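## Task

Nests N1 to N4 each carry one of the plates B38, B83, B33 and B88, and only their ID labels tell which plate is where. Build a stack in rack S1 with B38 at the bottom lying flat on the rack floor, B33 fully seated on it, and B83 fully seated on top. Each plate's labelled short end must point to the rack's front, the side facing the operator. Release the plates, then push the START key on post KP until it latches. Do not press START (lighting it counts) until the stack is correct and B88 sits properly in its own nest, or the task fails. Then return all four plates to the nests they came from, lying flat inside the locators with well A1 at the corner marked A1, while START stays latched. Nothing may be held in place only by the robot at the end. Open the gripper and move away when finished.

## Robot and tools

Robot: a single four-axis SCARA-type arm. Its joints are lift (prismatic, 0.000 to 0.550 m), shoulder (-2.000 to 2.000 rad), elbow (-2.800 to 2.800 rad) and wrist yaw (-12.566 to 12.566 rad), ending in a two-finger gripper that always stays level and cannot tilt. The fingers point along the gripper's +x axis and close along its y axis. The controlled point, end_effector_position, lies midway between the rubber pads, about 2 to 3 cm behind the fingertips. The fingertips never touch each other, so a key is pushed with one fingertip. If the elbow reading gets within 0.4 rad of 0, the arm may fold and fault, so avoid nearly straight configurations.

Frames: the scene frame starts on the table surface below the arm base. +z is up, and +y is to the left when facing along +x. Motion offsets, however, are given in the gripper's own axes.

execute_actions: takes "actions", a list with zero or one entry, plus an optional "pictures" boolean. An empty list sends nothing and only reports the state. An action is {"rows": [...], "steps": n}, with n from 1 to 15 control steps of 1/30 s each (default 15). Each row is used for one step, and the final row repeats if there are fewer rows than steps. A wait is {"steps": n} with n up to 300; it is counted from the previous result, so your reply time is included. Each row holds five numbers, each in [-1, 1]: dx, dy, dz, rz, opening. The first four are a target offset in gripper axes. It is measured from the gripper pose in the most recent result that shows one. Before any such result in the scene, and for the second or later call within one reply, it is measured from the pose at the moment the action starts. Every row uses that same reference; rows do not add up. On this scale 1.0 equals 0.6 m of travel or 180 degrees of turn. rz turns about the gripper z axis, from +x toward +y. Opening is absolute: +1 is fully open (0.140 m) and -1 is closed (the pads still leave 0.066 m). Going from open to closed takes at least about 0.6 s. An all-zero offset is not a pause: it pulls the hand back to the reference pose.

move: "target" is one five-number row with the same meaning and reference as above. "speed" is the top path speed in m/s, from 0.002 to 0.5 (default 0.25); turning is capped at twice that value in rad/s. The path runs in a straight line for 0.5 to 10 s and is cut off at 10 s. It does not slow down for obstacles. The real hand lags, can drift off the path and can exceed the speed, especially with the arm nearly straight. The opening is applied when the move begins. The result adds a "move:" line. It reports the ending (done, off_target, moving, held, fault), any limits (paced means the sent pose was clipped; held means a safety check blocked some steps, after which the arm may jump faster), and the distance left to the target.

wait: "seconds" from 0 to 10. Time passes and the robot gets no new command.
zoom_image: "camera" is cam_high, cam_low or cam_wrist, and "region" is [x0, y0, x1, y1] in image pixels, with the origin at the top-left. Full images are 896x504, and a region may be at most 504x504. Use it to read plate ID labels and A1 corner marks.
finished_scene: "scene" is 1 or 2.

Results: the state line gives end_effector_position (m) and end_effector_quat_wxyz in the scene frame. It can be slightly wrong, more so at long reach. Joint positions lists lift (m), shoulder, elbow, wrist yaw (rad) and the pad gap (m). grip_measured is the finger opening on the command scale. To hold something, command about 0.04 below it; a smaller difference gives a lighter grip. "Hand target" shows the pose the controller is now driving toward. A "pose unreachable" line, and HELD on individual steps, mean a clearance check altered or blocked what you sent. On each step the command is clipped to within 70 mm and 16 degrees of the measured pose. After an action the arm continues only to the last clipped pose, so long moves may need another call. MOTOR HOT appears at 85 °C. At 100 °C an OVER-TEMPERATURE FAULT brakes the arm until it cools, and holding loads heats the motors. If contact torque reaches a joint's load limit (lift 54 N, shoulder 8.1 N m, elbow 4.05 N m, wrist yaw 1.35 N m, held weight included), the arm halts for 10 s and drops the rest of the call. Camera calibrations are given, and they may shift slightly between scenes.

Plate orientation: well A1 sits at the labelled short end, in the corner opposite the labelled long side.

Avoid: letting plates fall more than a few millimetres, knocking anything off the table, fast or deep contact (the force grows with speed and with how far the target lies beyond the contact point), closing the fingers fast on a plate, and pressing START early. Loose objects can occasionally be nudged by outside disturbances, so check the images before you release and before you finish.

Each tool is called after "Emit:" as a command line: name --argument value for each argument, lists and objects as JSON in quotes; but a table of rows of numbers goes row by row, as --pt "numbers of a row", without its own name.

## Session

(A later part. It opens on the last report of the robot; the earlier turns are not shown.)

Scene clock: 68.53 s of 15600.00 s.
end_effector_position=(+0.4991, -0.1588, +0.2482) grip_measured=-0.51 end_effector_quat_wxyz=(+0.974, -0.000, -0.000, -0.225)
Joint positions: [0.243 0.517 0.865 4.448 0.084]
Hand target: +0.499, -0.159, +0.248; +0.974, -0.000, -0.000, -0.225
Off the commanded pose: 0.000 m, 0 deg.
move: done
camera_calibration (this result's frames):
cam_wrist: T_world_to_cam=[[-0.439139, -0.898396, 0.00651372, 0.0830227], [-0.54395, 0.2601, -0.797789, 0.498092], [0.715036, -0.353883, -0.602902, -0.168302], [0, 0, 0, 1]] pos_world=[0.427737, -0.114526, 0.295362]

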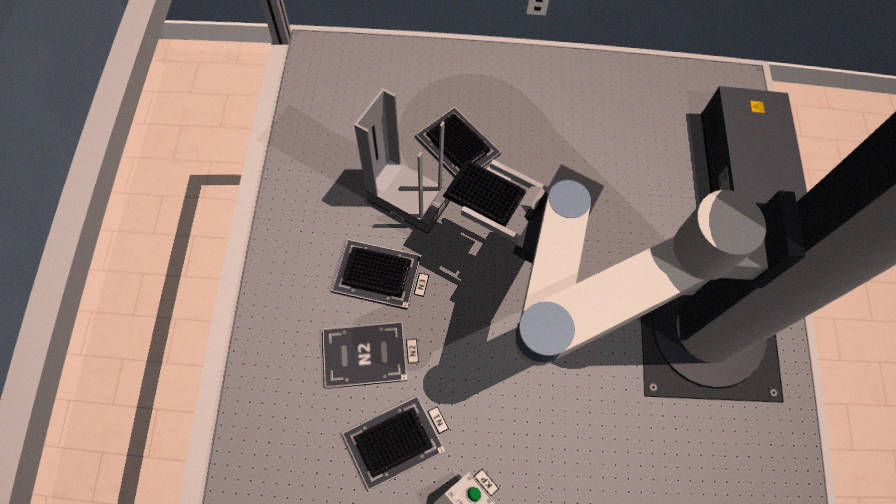

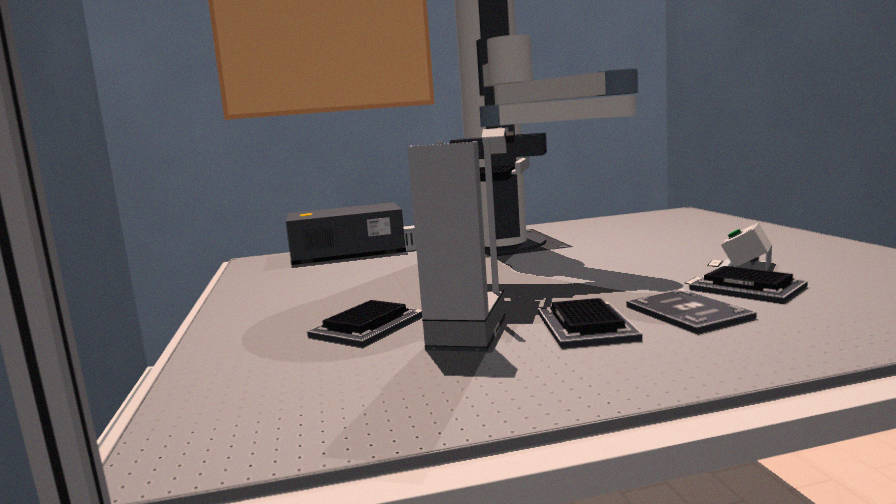

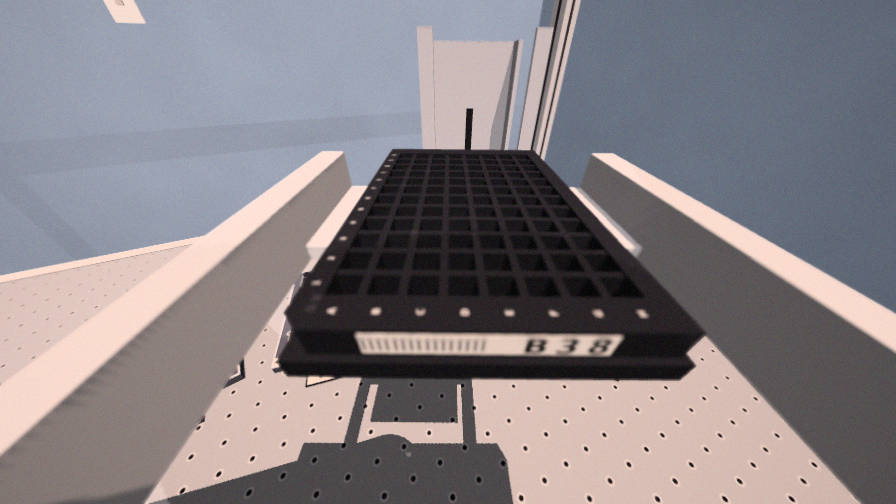

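Emit:
move --target '[0,0,0.16,0,-0.58]'

Emit:
move --target '[0.313,-0.028,0,-0.005,-0.58]'

Scene clock: 78.40 s of 15600.00 s.
end_effector_position=(+0.4991, -0.1588, +0.3442) grip_measured=-0.51 end_effector_quat_wxyz=(+0.974, -0.000, -0.000, -0.225)
Joint positions: [0.339 0.517 0.865 4.448 0.084]
Hand target: +0.499, -0.159, +0.344; +0.974, -0.000, -0.000, -0.225
Off the commanded pose: 0.000 m, 0 deg.
After step 90, 6.07 s passed at rest.
move: done
camera_calibration (this result's frames):
cam_wrist: T_world_to_cam=[[-0.439107, -0.898411, 0.00651372, 0.0823857], [-0.543959, 0.260081, -0.797789, 0.574729], [0.715048, -0.353858, -0.602902, -0.110399], [0, 0, 0, 1]] pos_world=[0.427746, -0.114525, 0.391416]

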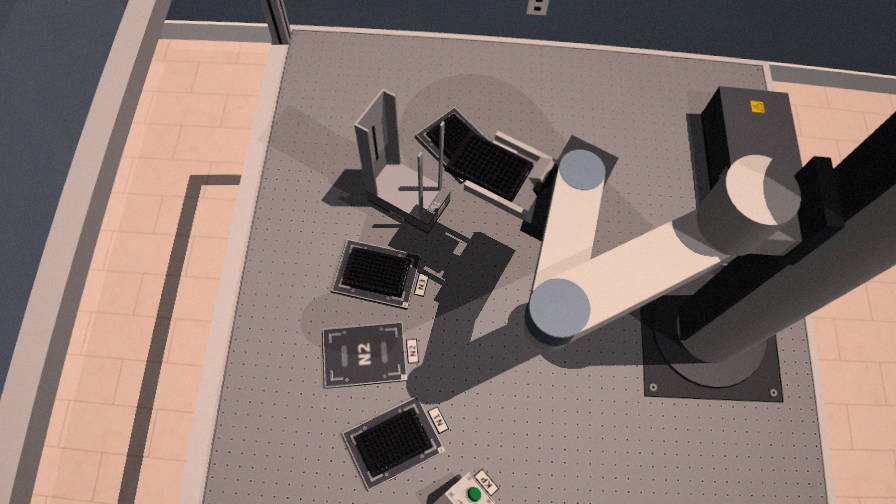

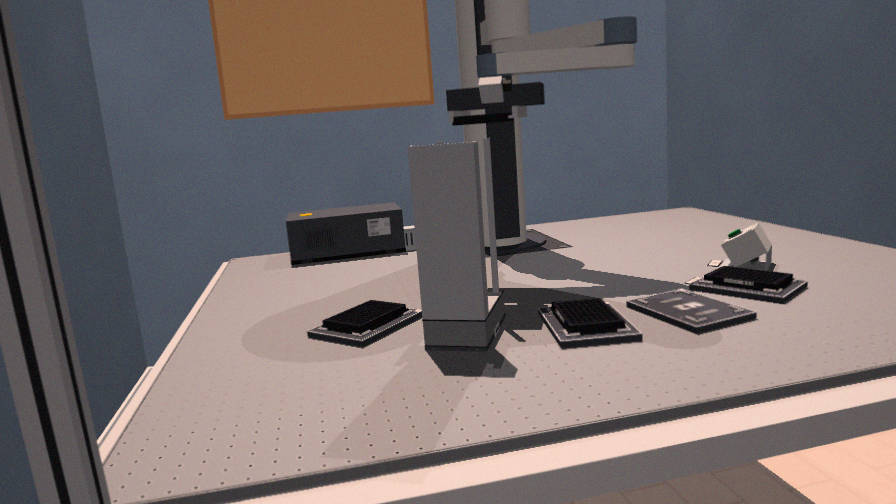

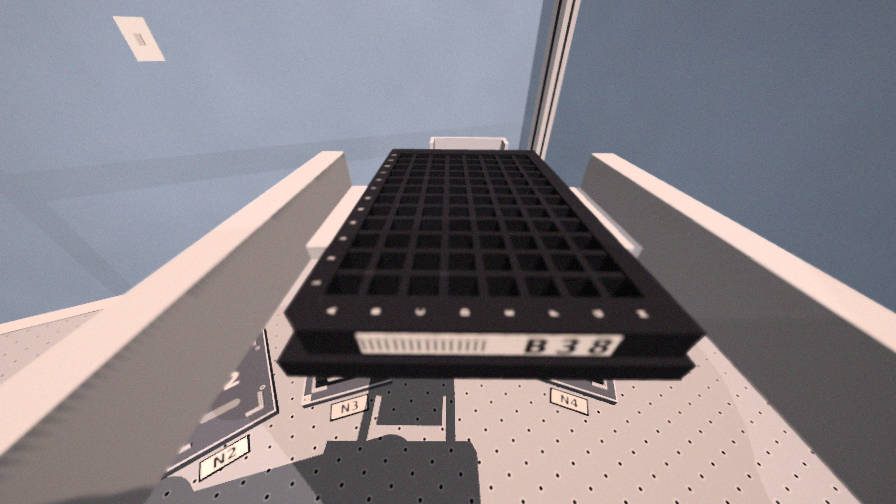

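Scene clock: 79.60 s of 15600.00 s.
end_effector_position=(+0.6606, -0.2561, +0.3442) grip_measured=-0.51 end_effector_quat_wxyz=(+0.973, -0.000, -0.000, -0.232)
Joint positions: [0.339 0.116 1.806 3.892 0.084]
Hand target: +0.661, -0.256, +0.344; +0.973, -0.000, -0.000, -0.232
Off the commanded pose: 0.000 m, 0 deg.
move: done
camera_calibration (this result's frames):
cam_wrist: T_world_to_cam=[[-0.453044, -0.891464, 0.00651372, 0.0768006], [-0.539843, 0.26852, -0.797789, 0.687329], [0.709451, -0.36495, -0.602902, -0.259441], [0, 0, 0, 1]] pos_world=[0.589905, -0.210779, 0.391425]

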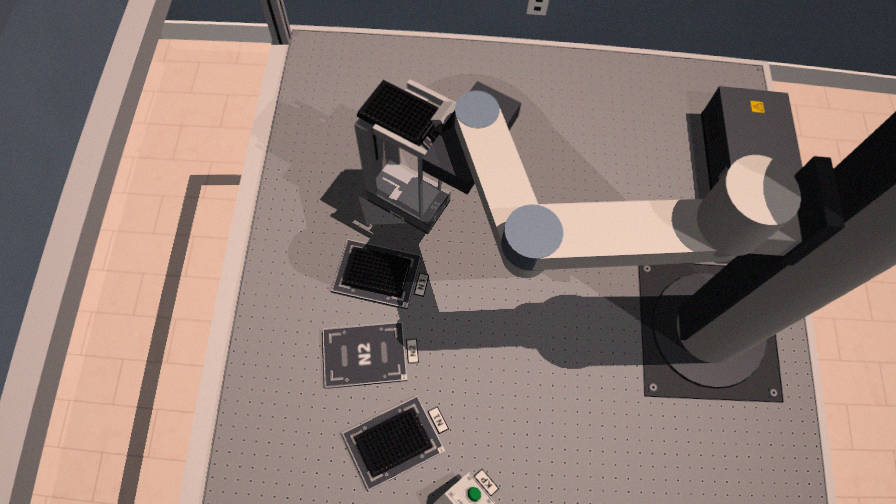

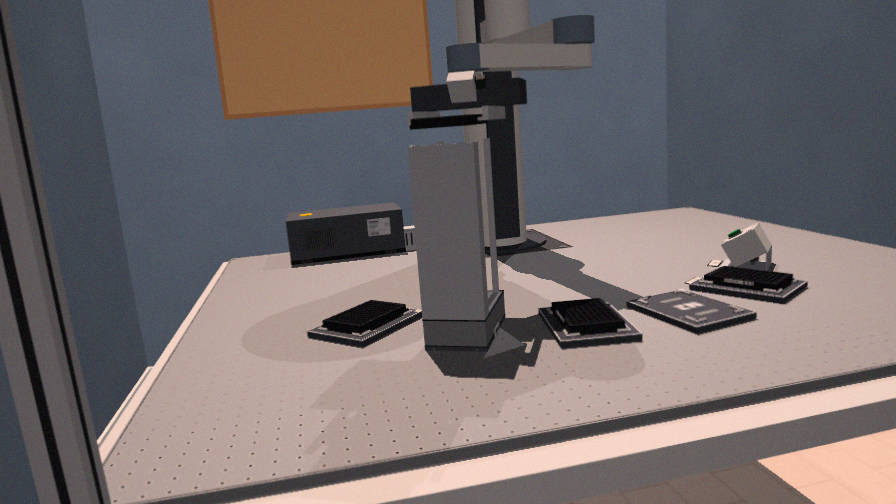

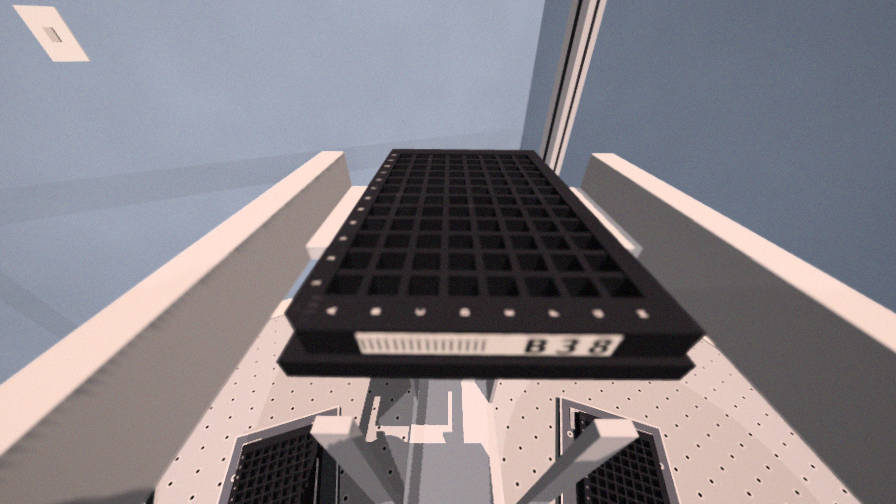

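Emit:
move --target '[0.002,0.001,-0.03,0,-0.58]' --speed 0.03

Scene clock: 84.73 s of 15600.00 s.
end_effector_position=(+0.6620, -0.2560, +0.3261) grip_measured=-0.51 end_effector_quat_wxyz=(+0.973, -0.000, -0.000, -0.232)
Joint positions: [0.321 0.115 1.813 3.886 0.084]
Hand target: +0.662, -0.256, +0.326; +0.973, -0.000, -0.000, -0.232
Off the commanded pose: 0.000 m, 0 deg.
After step 90, 1.30 s passed at rest.
move: done
camera_calibration (this result's frames):
cam_wrist: T_world_to_cam=[[-0.452761, -0.891608, 0.00651372, 0.0773991], [-0.539928, 0.268348, -0.797789, 0.673635], [0.709567, -0.364724, -0.602902, -0.271302], [0, 0, 0, 1]] pos_world=[0.591265, -0.21071, 0.373346]

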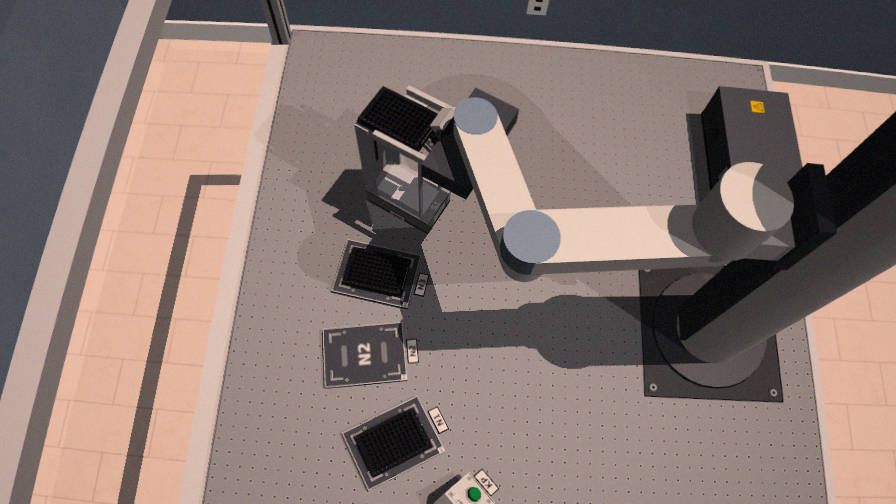

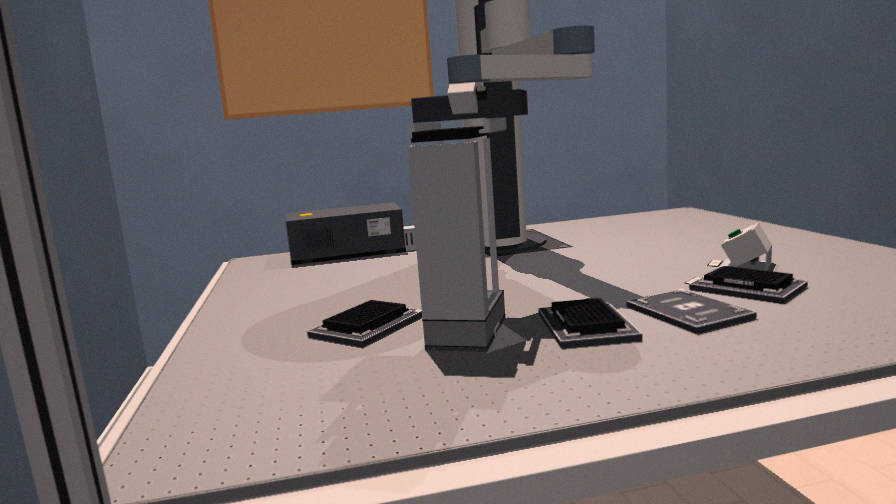

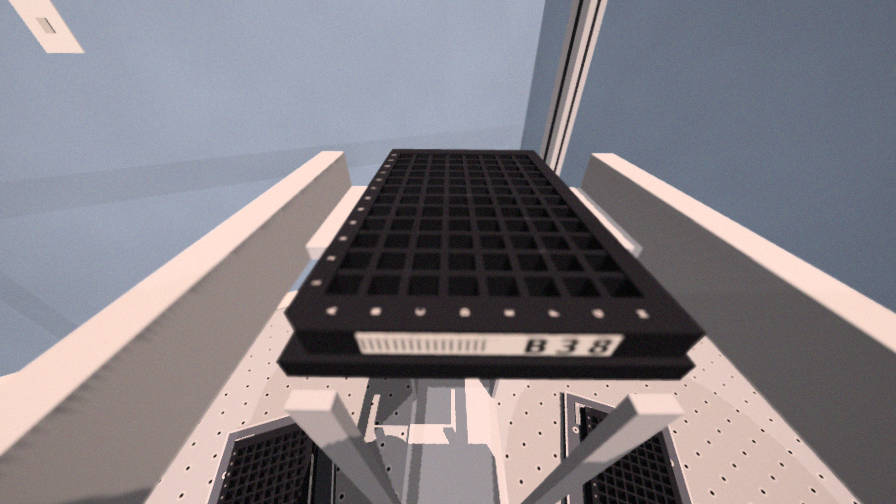

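Emit:
move --target '[-0.001,0,-0.025,0,-0.58]' --speed 0.015

Scene clock: 89.33 s of 15600.00 s.
end_effector_position=(+0.6614, -0.2559, +0.3111) grip_measured=-0.51 end_effector_quat_wxyz=(+0.973, -0.000, -0.000, -0.232)
Joint positions: [0.306 0.116 1.81  3.888 0.084]
Hand target: +0.661, -0.256, +0.311; +0.973, -0.000, -0.000, -0.232
Off the commanded pose: 0.000 m, 0 deg.
After step 90, 0.37 s passed at rest.
move: done
camera_calibration (this result's frames):
cam_wrist: T_world_to_cam=[[-0.453024, -0.891474, 0.00651372, 0.0776081], [-0.539849, 0.268508, -0.797789, 0.661283], [0.709459, -0.364934, -0.602902, -0.27988], [0, 0, 0, 1]] pos_world=[0.590715, -0.210512, 0.358318]

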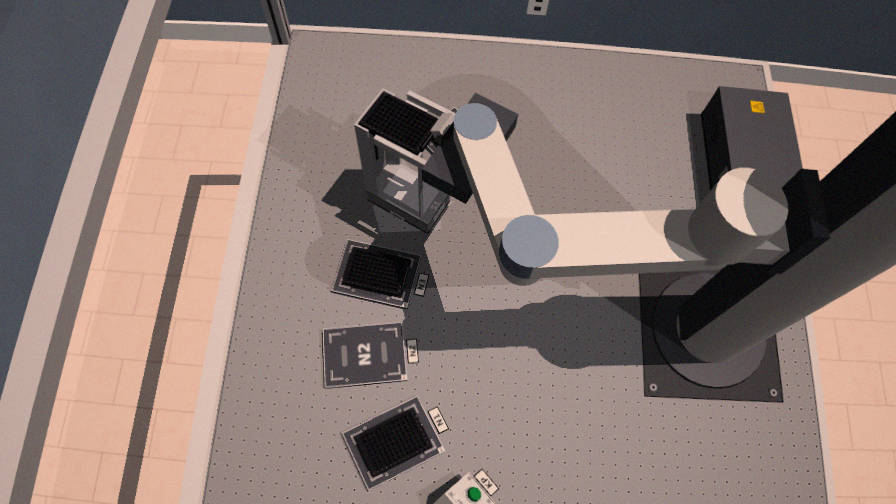

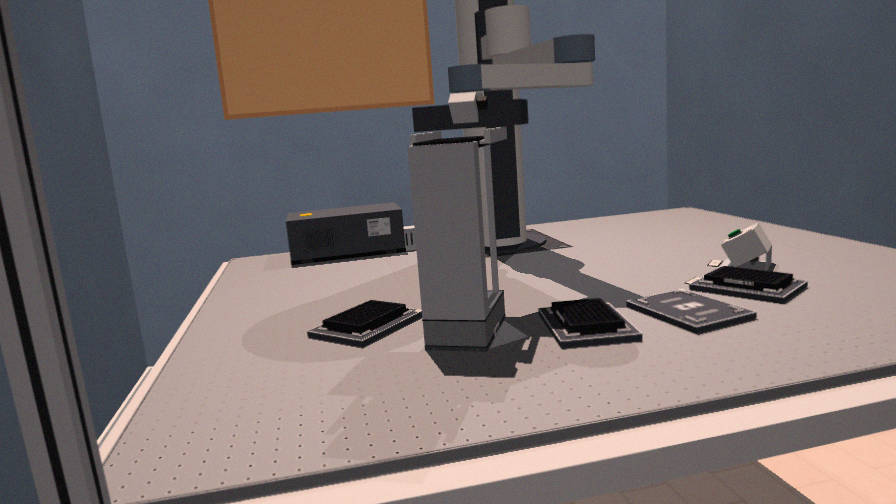

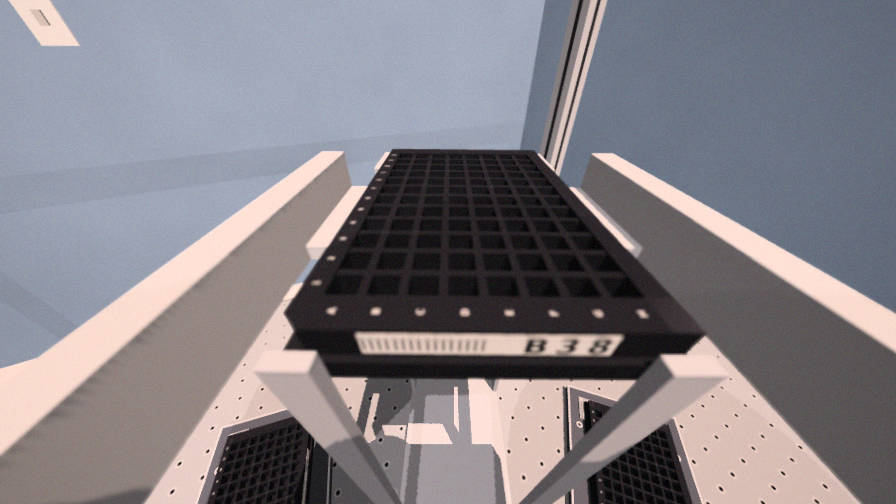

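Emit:
move --target '[0,0,-0.37,0,-0.58]' --speed 0.1

Scene clock: 93.87 s of 15600.00 s.
end_effector_position=(+0.6614, -0.2559, +0.0890) grip_measured=-0.51 end_effector_quat_wxyz=(+0.973, -0.000, -0.000, -0.232)
Joint positions: [0.084 0.116 1.809 3.888 0.084]
Hand target: +0.661, -0.256, +0.089; +0.973, -0.000, -0.000, -0.232
Off the commanded pose: 0.000 m, 0 deg.
move: done
camera_calibration (this result's frames):
cam_wrist: T_world_to_cam=[[-0.453067, -0.891453, 0.00651372, 0.0790718], [-0.539836, 0.268534, -0.797789, 0.484105], [0.709442, -0.364968, -0.602902, -0.413765], [0, 0, 0, 1]] pos_world=[0.590704, -0.210521, 0.136239]

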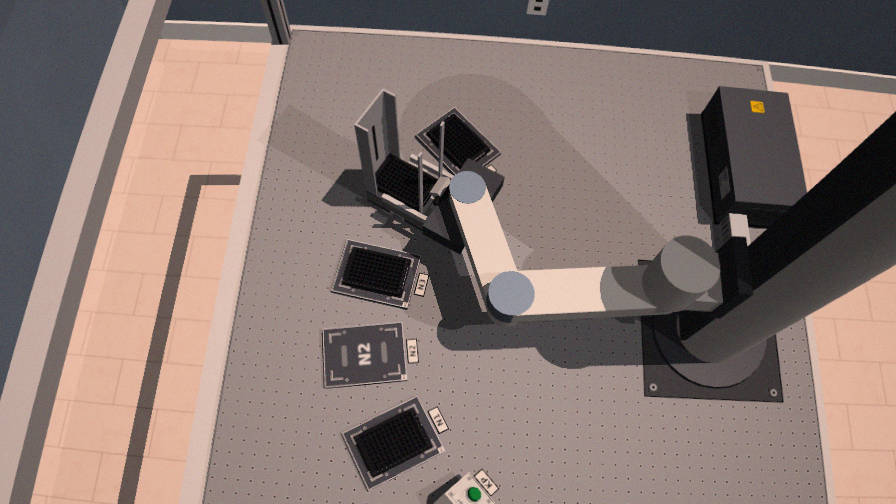

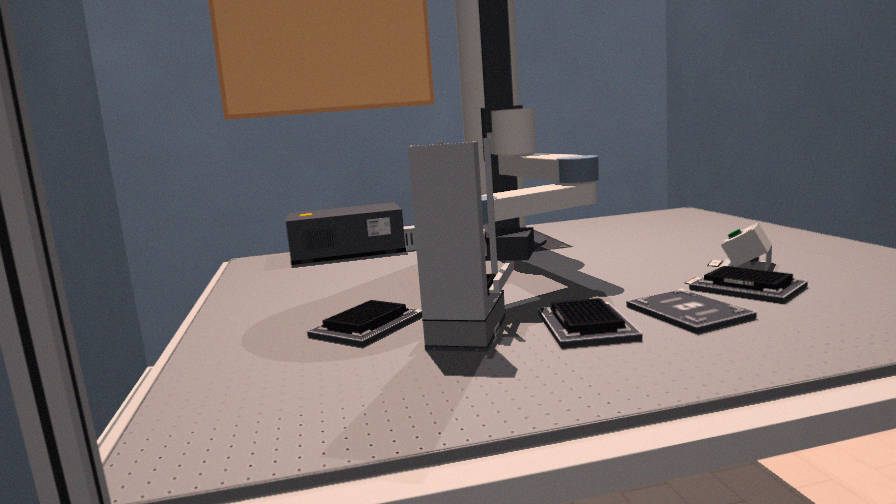

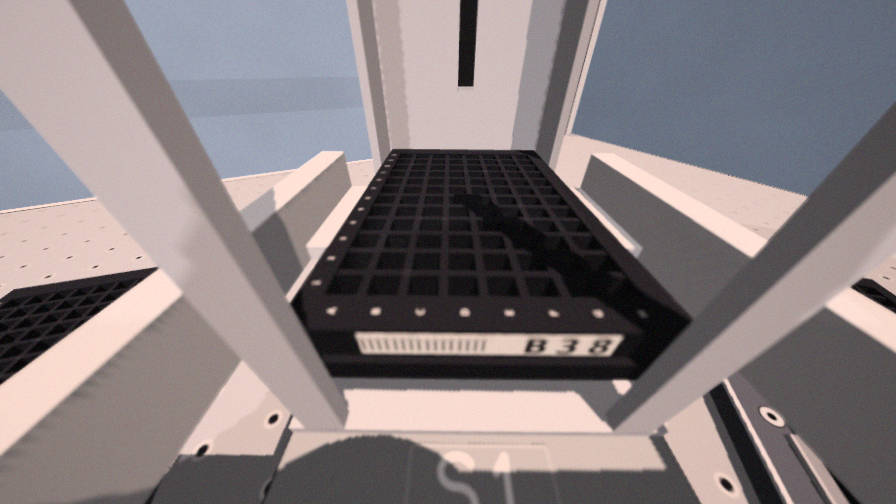

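Emit:
move --target '[0,0,-0.015,0,-0.58]' --speed 0.01

Scene clock: 97.83 s of 15600.00 s.
end_effector_position=(+0.6614, -0.2559, +0.0800) grip_measured=-0.51 end_effector_quat_wxyz=(+0.973, -0.000, -0.000, -0.232)
Joint positions: [0.075 0.116 1.809 3.888 0.084]
Hand target: +0.661, -0.256, +0.080; +0.973, -0.000, -0.000, -0.232
Off the commanded pose: 0.000 m, 0 deg.
move: done
camera_calibration (this result's frames):
cam_wrist: T_world_to_cam=[[-0.453067, -0.891453, 0.00651372, 0.0791302], [-0.539836, 0.268534, -0.797789, 0.476924], [0.709442, -0.364968, -0.602902, -0.419192], [0, 0, 0, 1]] pos_world=[0.590704, -0.210521, 0.127238]

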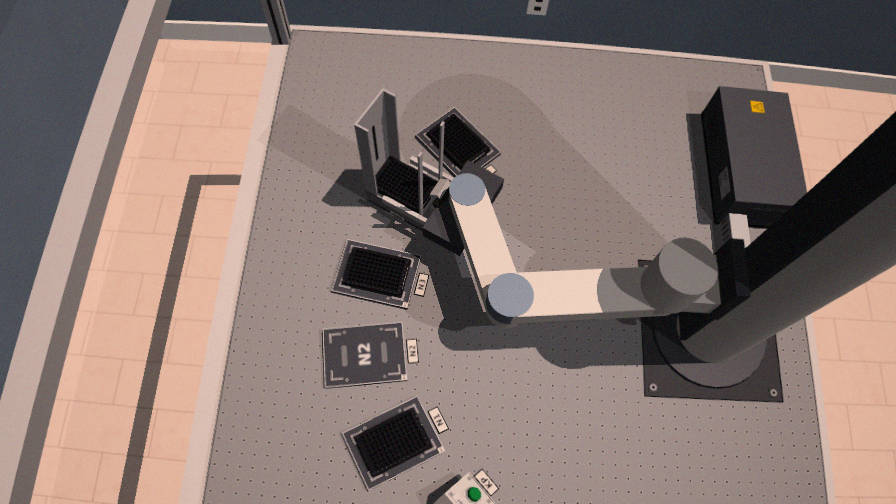

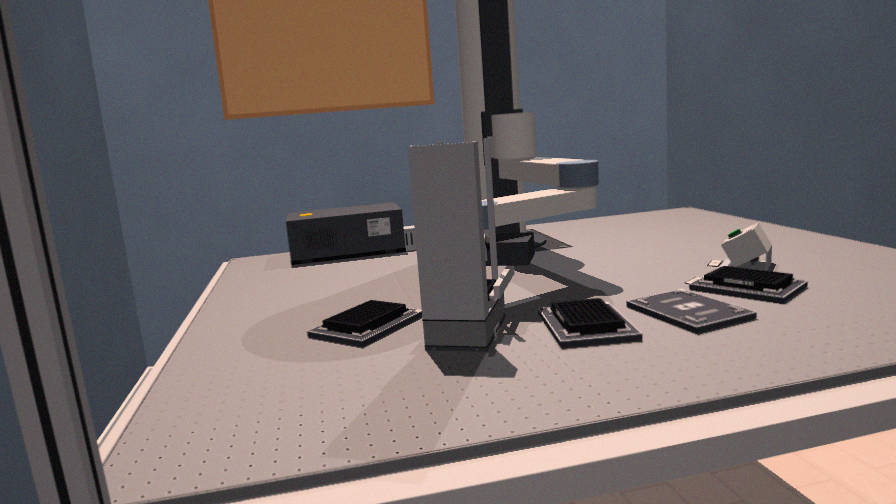

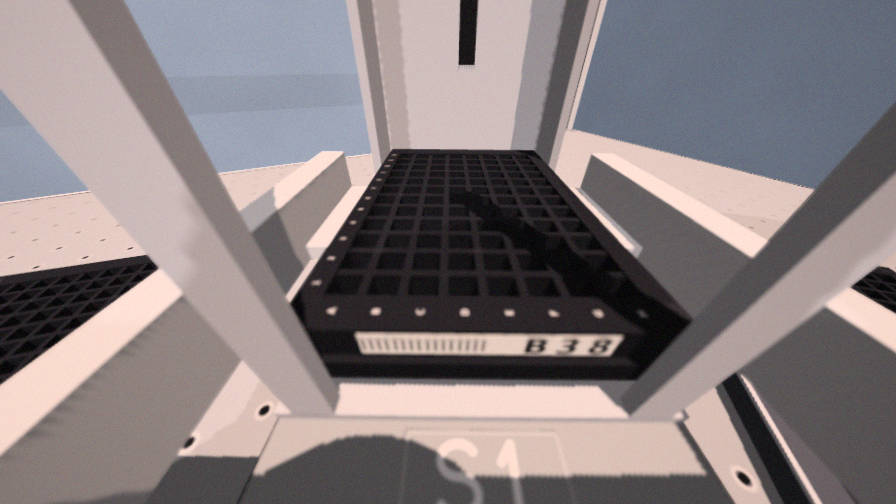

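Emit:
move --target '[0,0,-0.0045,0,-0.58]' --speed 0.005

Emit:
move --target '[0,0,0,0,0.3]'

Scene clock: 103.83 s of 15600.00 s.
end_effector_position=(+0.6614, -0.2559, +0.0774) grip_measured=-0.51 end_effector_quat_wxyz=(+0.973, -0.000, -0.000, -0.232)
Joint positions: [0.072 0.116 1.809 3.888 0.084]
Hand target: +0.661, -0.256, +0.077; +0.973, -0.000, -0.000, -0.232
Off the commanded pose: 0.000 m, 0 deg.
After step 90, 2.23 s passed at rest.
move: done
camera_calibration (this result's frames):
cam_wrist: T_world_to_cam=[[-0.453067, -0.891453, 0.00651372, 0.0791476], [-0.539836, 0.268534, -0.797789, 0.474791], [0.709442, -0.364968, -0.602902, -0.420804], [0, 0, 0, 1]] pos_world=[0.590704, -0.210521, 0.124564]

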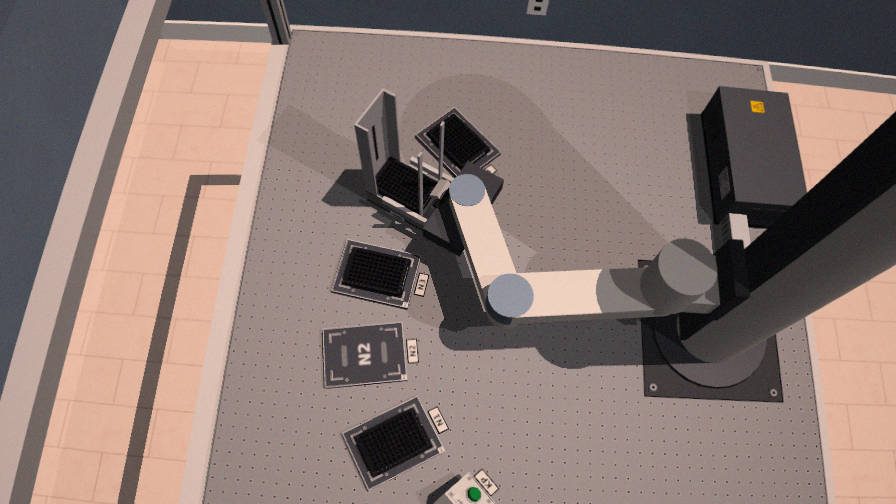

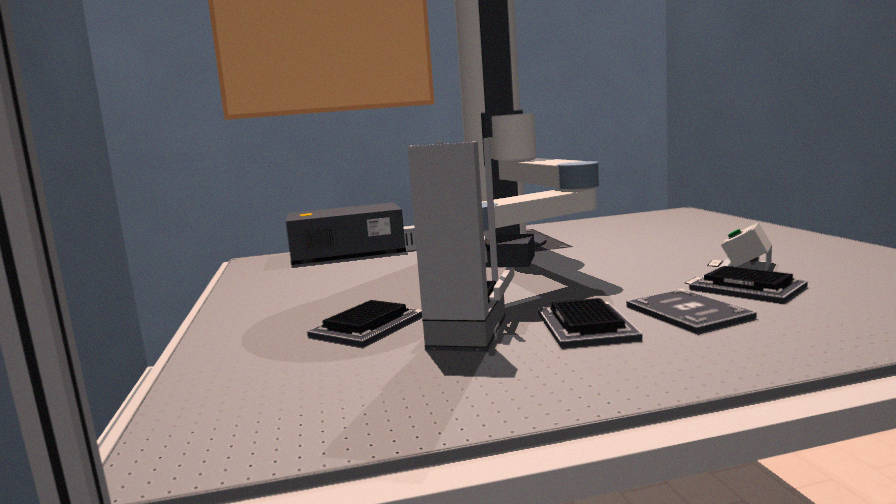

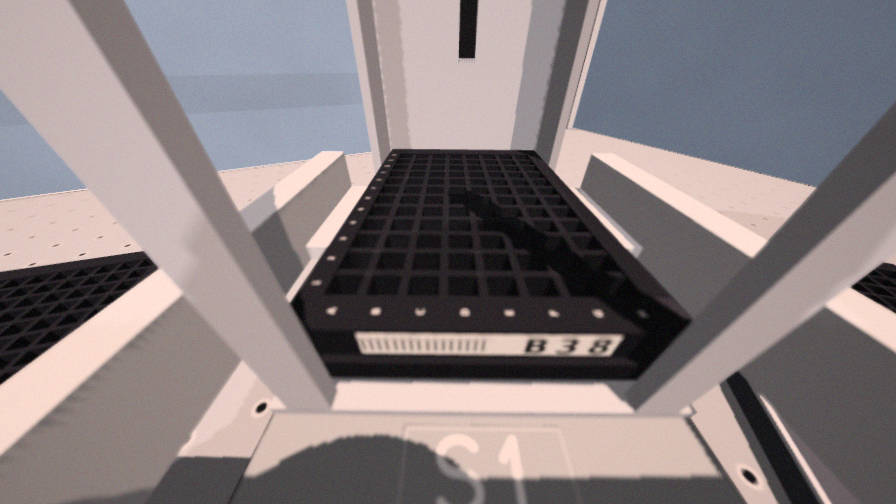

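Scene clock: 104.33 s of 15600.00 s.
end_effector_position=(+0.6614, -0.2559, +0.0774) grip_measured=+0.30 end_effector_quat_wxyz=(+0.973, -0.000, -0.000, -0.232)
Joint positions: [0.072 0.116 1.809 3.888 0.114]
Hand target: +0.661, -0.256, +0.077; +0.973, -0.000, -0.000, -0.232
Off the commanded pose: 0.000 m, 0 deg.
move: done
camera_calibration (this result's frames):
cam_wrist: T_world_to_cam=[[-0.453065, -0.891454, 0.00651372, 0.0791466], [-0.539837, 0.268533, -0.797789, 0.474791], [0.709443, -0.364966, -0.602902, -0.420804], [0, 0, 0, 1]] pos_world=[0.590704, -0.210521, 0.124564]

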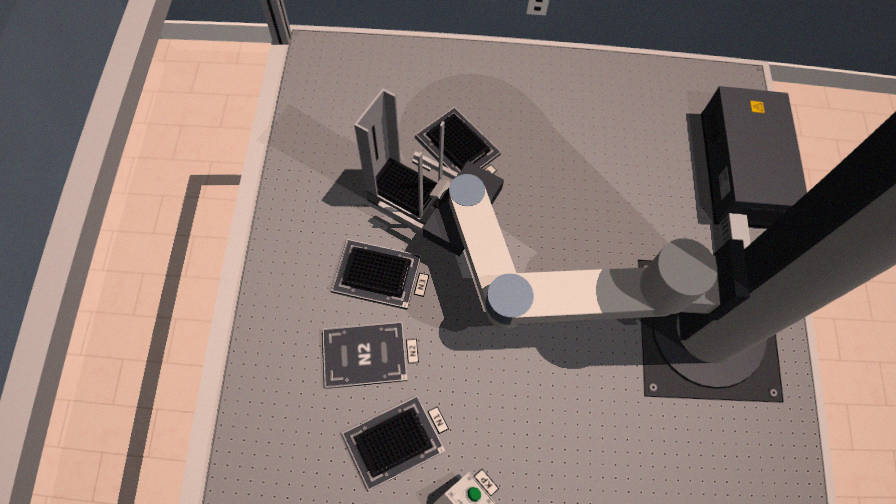

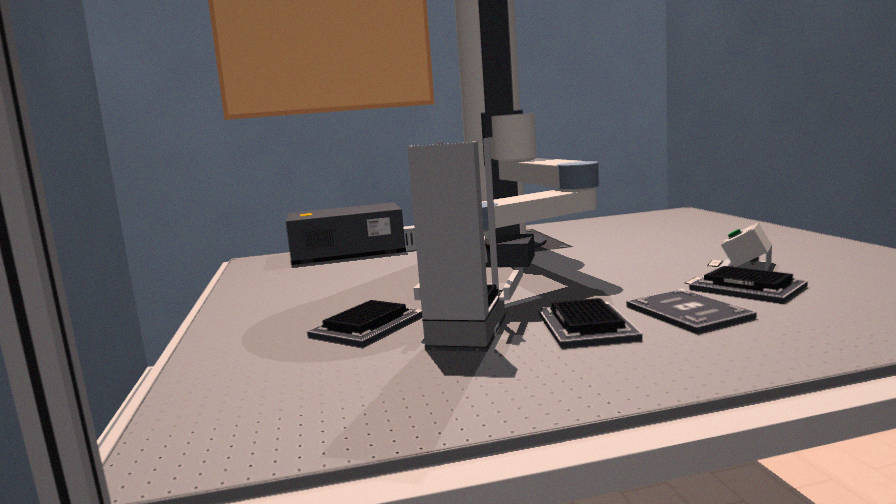

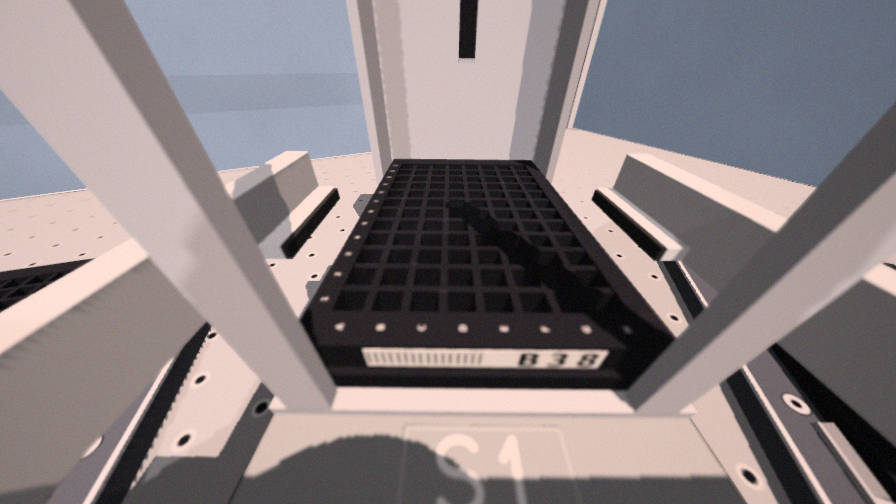

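Emit:
move --target '[-0.2,0,0.03,0,0.3]' --speed 0.4

Emit:
move --target '[-0.293,0.613,-0.02,0.305,0.3]' --speed 0.4

Scene clock: 110.50 s of 15600.00 s.
end_effector_position=(+0.5543, -0.2016, +0.0954) grip_measured=+0.30 end_effector_quat_wxyz=(+0.973, -0.000, -0.000, -0.233)
Joint positions: [0.09  0.371 1.173 4.27  0.114]
Hand target: +0.554, -0.202, +0.095; +0.973, -0.000, -0.000, -0.232
Off the commanded pose: 0.000 m, 0 deg.
After step 90, 2.33 s passed at rest.
move: done
camera_calibration (this result's frames):
cam_wrist: T_world_to_cam=[[-0.453221, -0.891374, 0.00651372, 0.0789759], [-0.539789, 0.268627, -0.797789, 0.416783], [0.709379, -0.365091, -0.602902, -0.314194], [0, 0, 0, 1]] pos_world=[0.483651, -0.156271, 0.142562]

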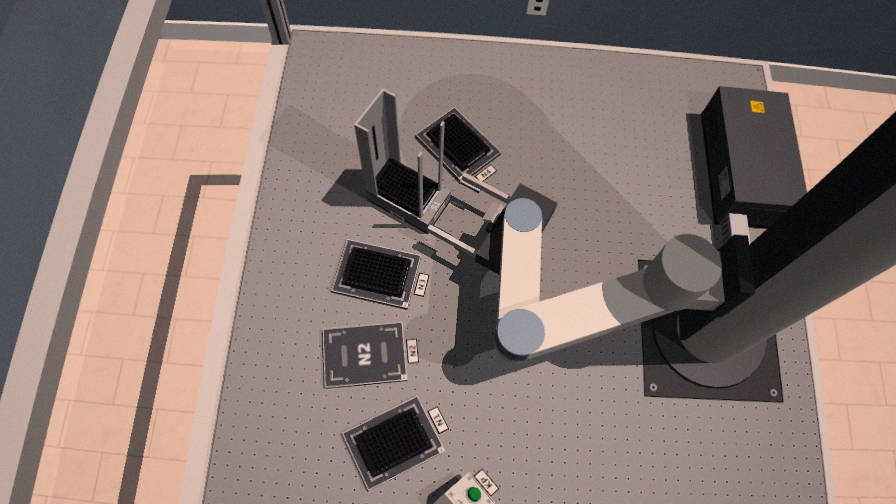

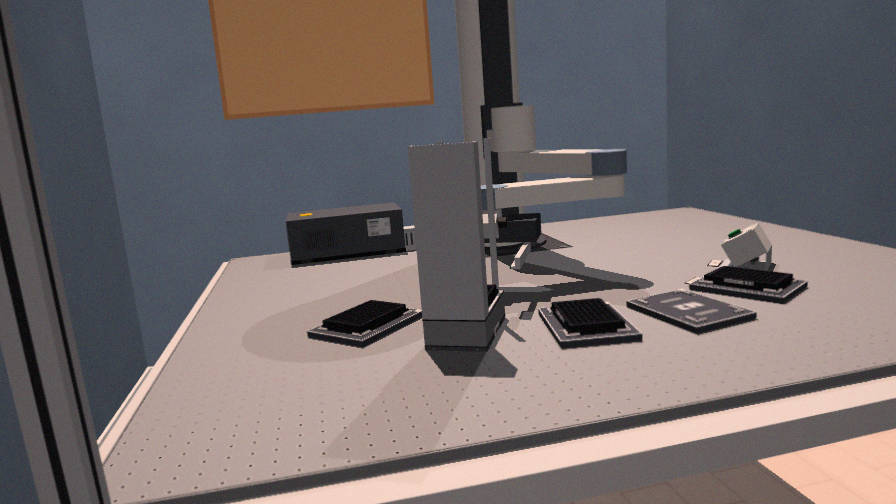

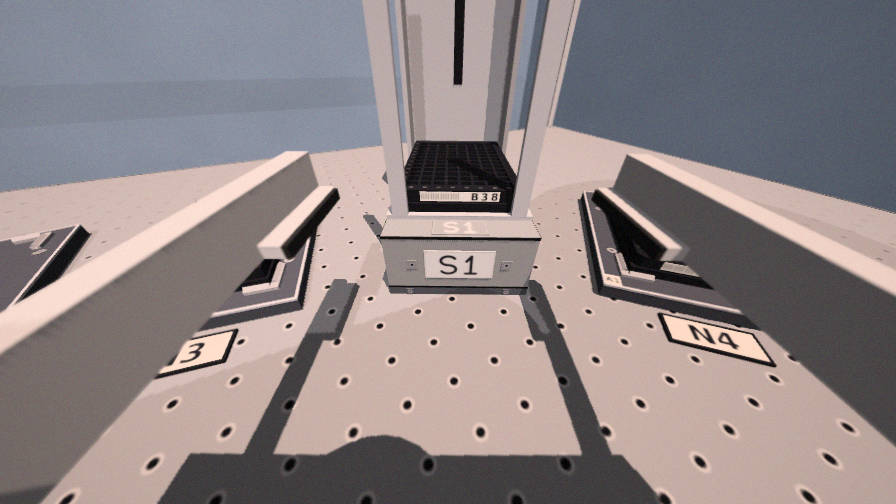

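Scene clock: 112.10 s of 15600.00 s.
end_effector_position=(+0.5638, +0.2061, +0.0834) grip_measured=+0.30 end_effector_quat_wxyz=(+0.970, -0.000, -0.000, +0.242)
Joint positions: [0.078 1.337 1.222 4.214 0.114]
Hand target: +0.564, +0.206, +0.083; +0.970, -0.000, -0.000, +0.242
Off the commanded pose: 0.000 m, 0 deg.
move: done
camera_calibration (this result's frames):
cam_wrist: T_world_to_cam=[[0.469176, -0.883081, 0.00651372, -0.0749371], [-0.529996, -0.287468, -0.797789, 0.411904], [0.706384, 0.370851, -0.602902, -0.32923], [0, 0, 0, 1]] pos_world=[0.486029, 0.174329, 0.130607]

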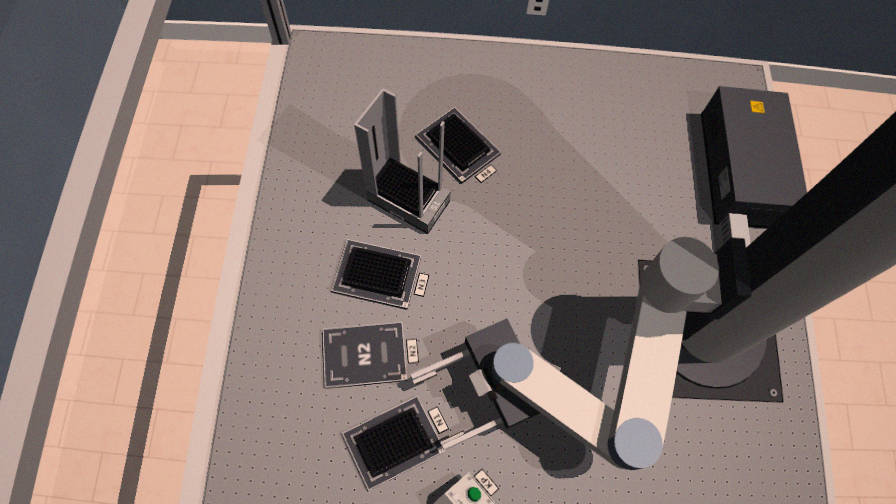

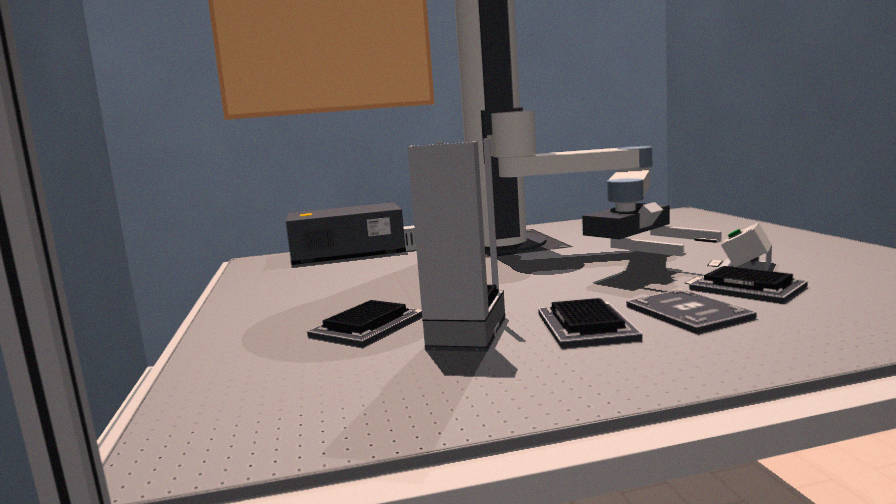

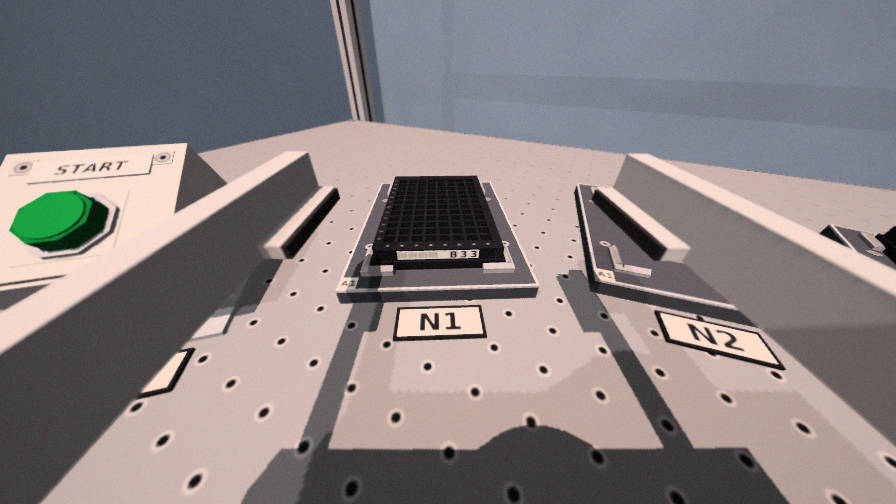

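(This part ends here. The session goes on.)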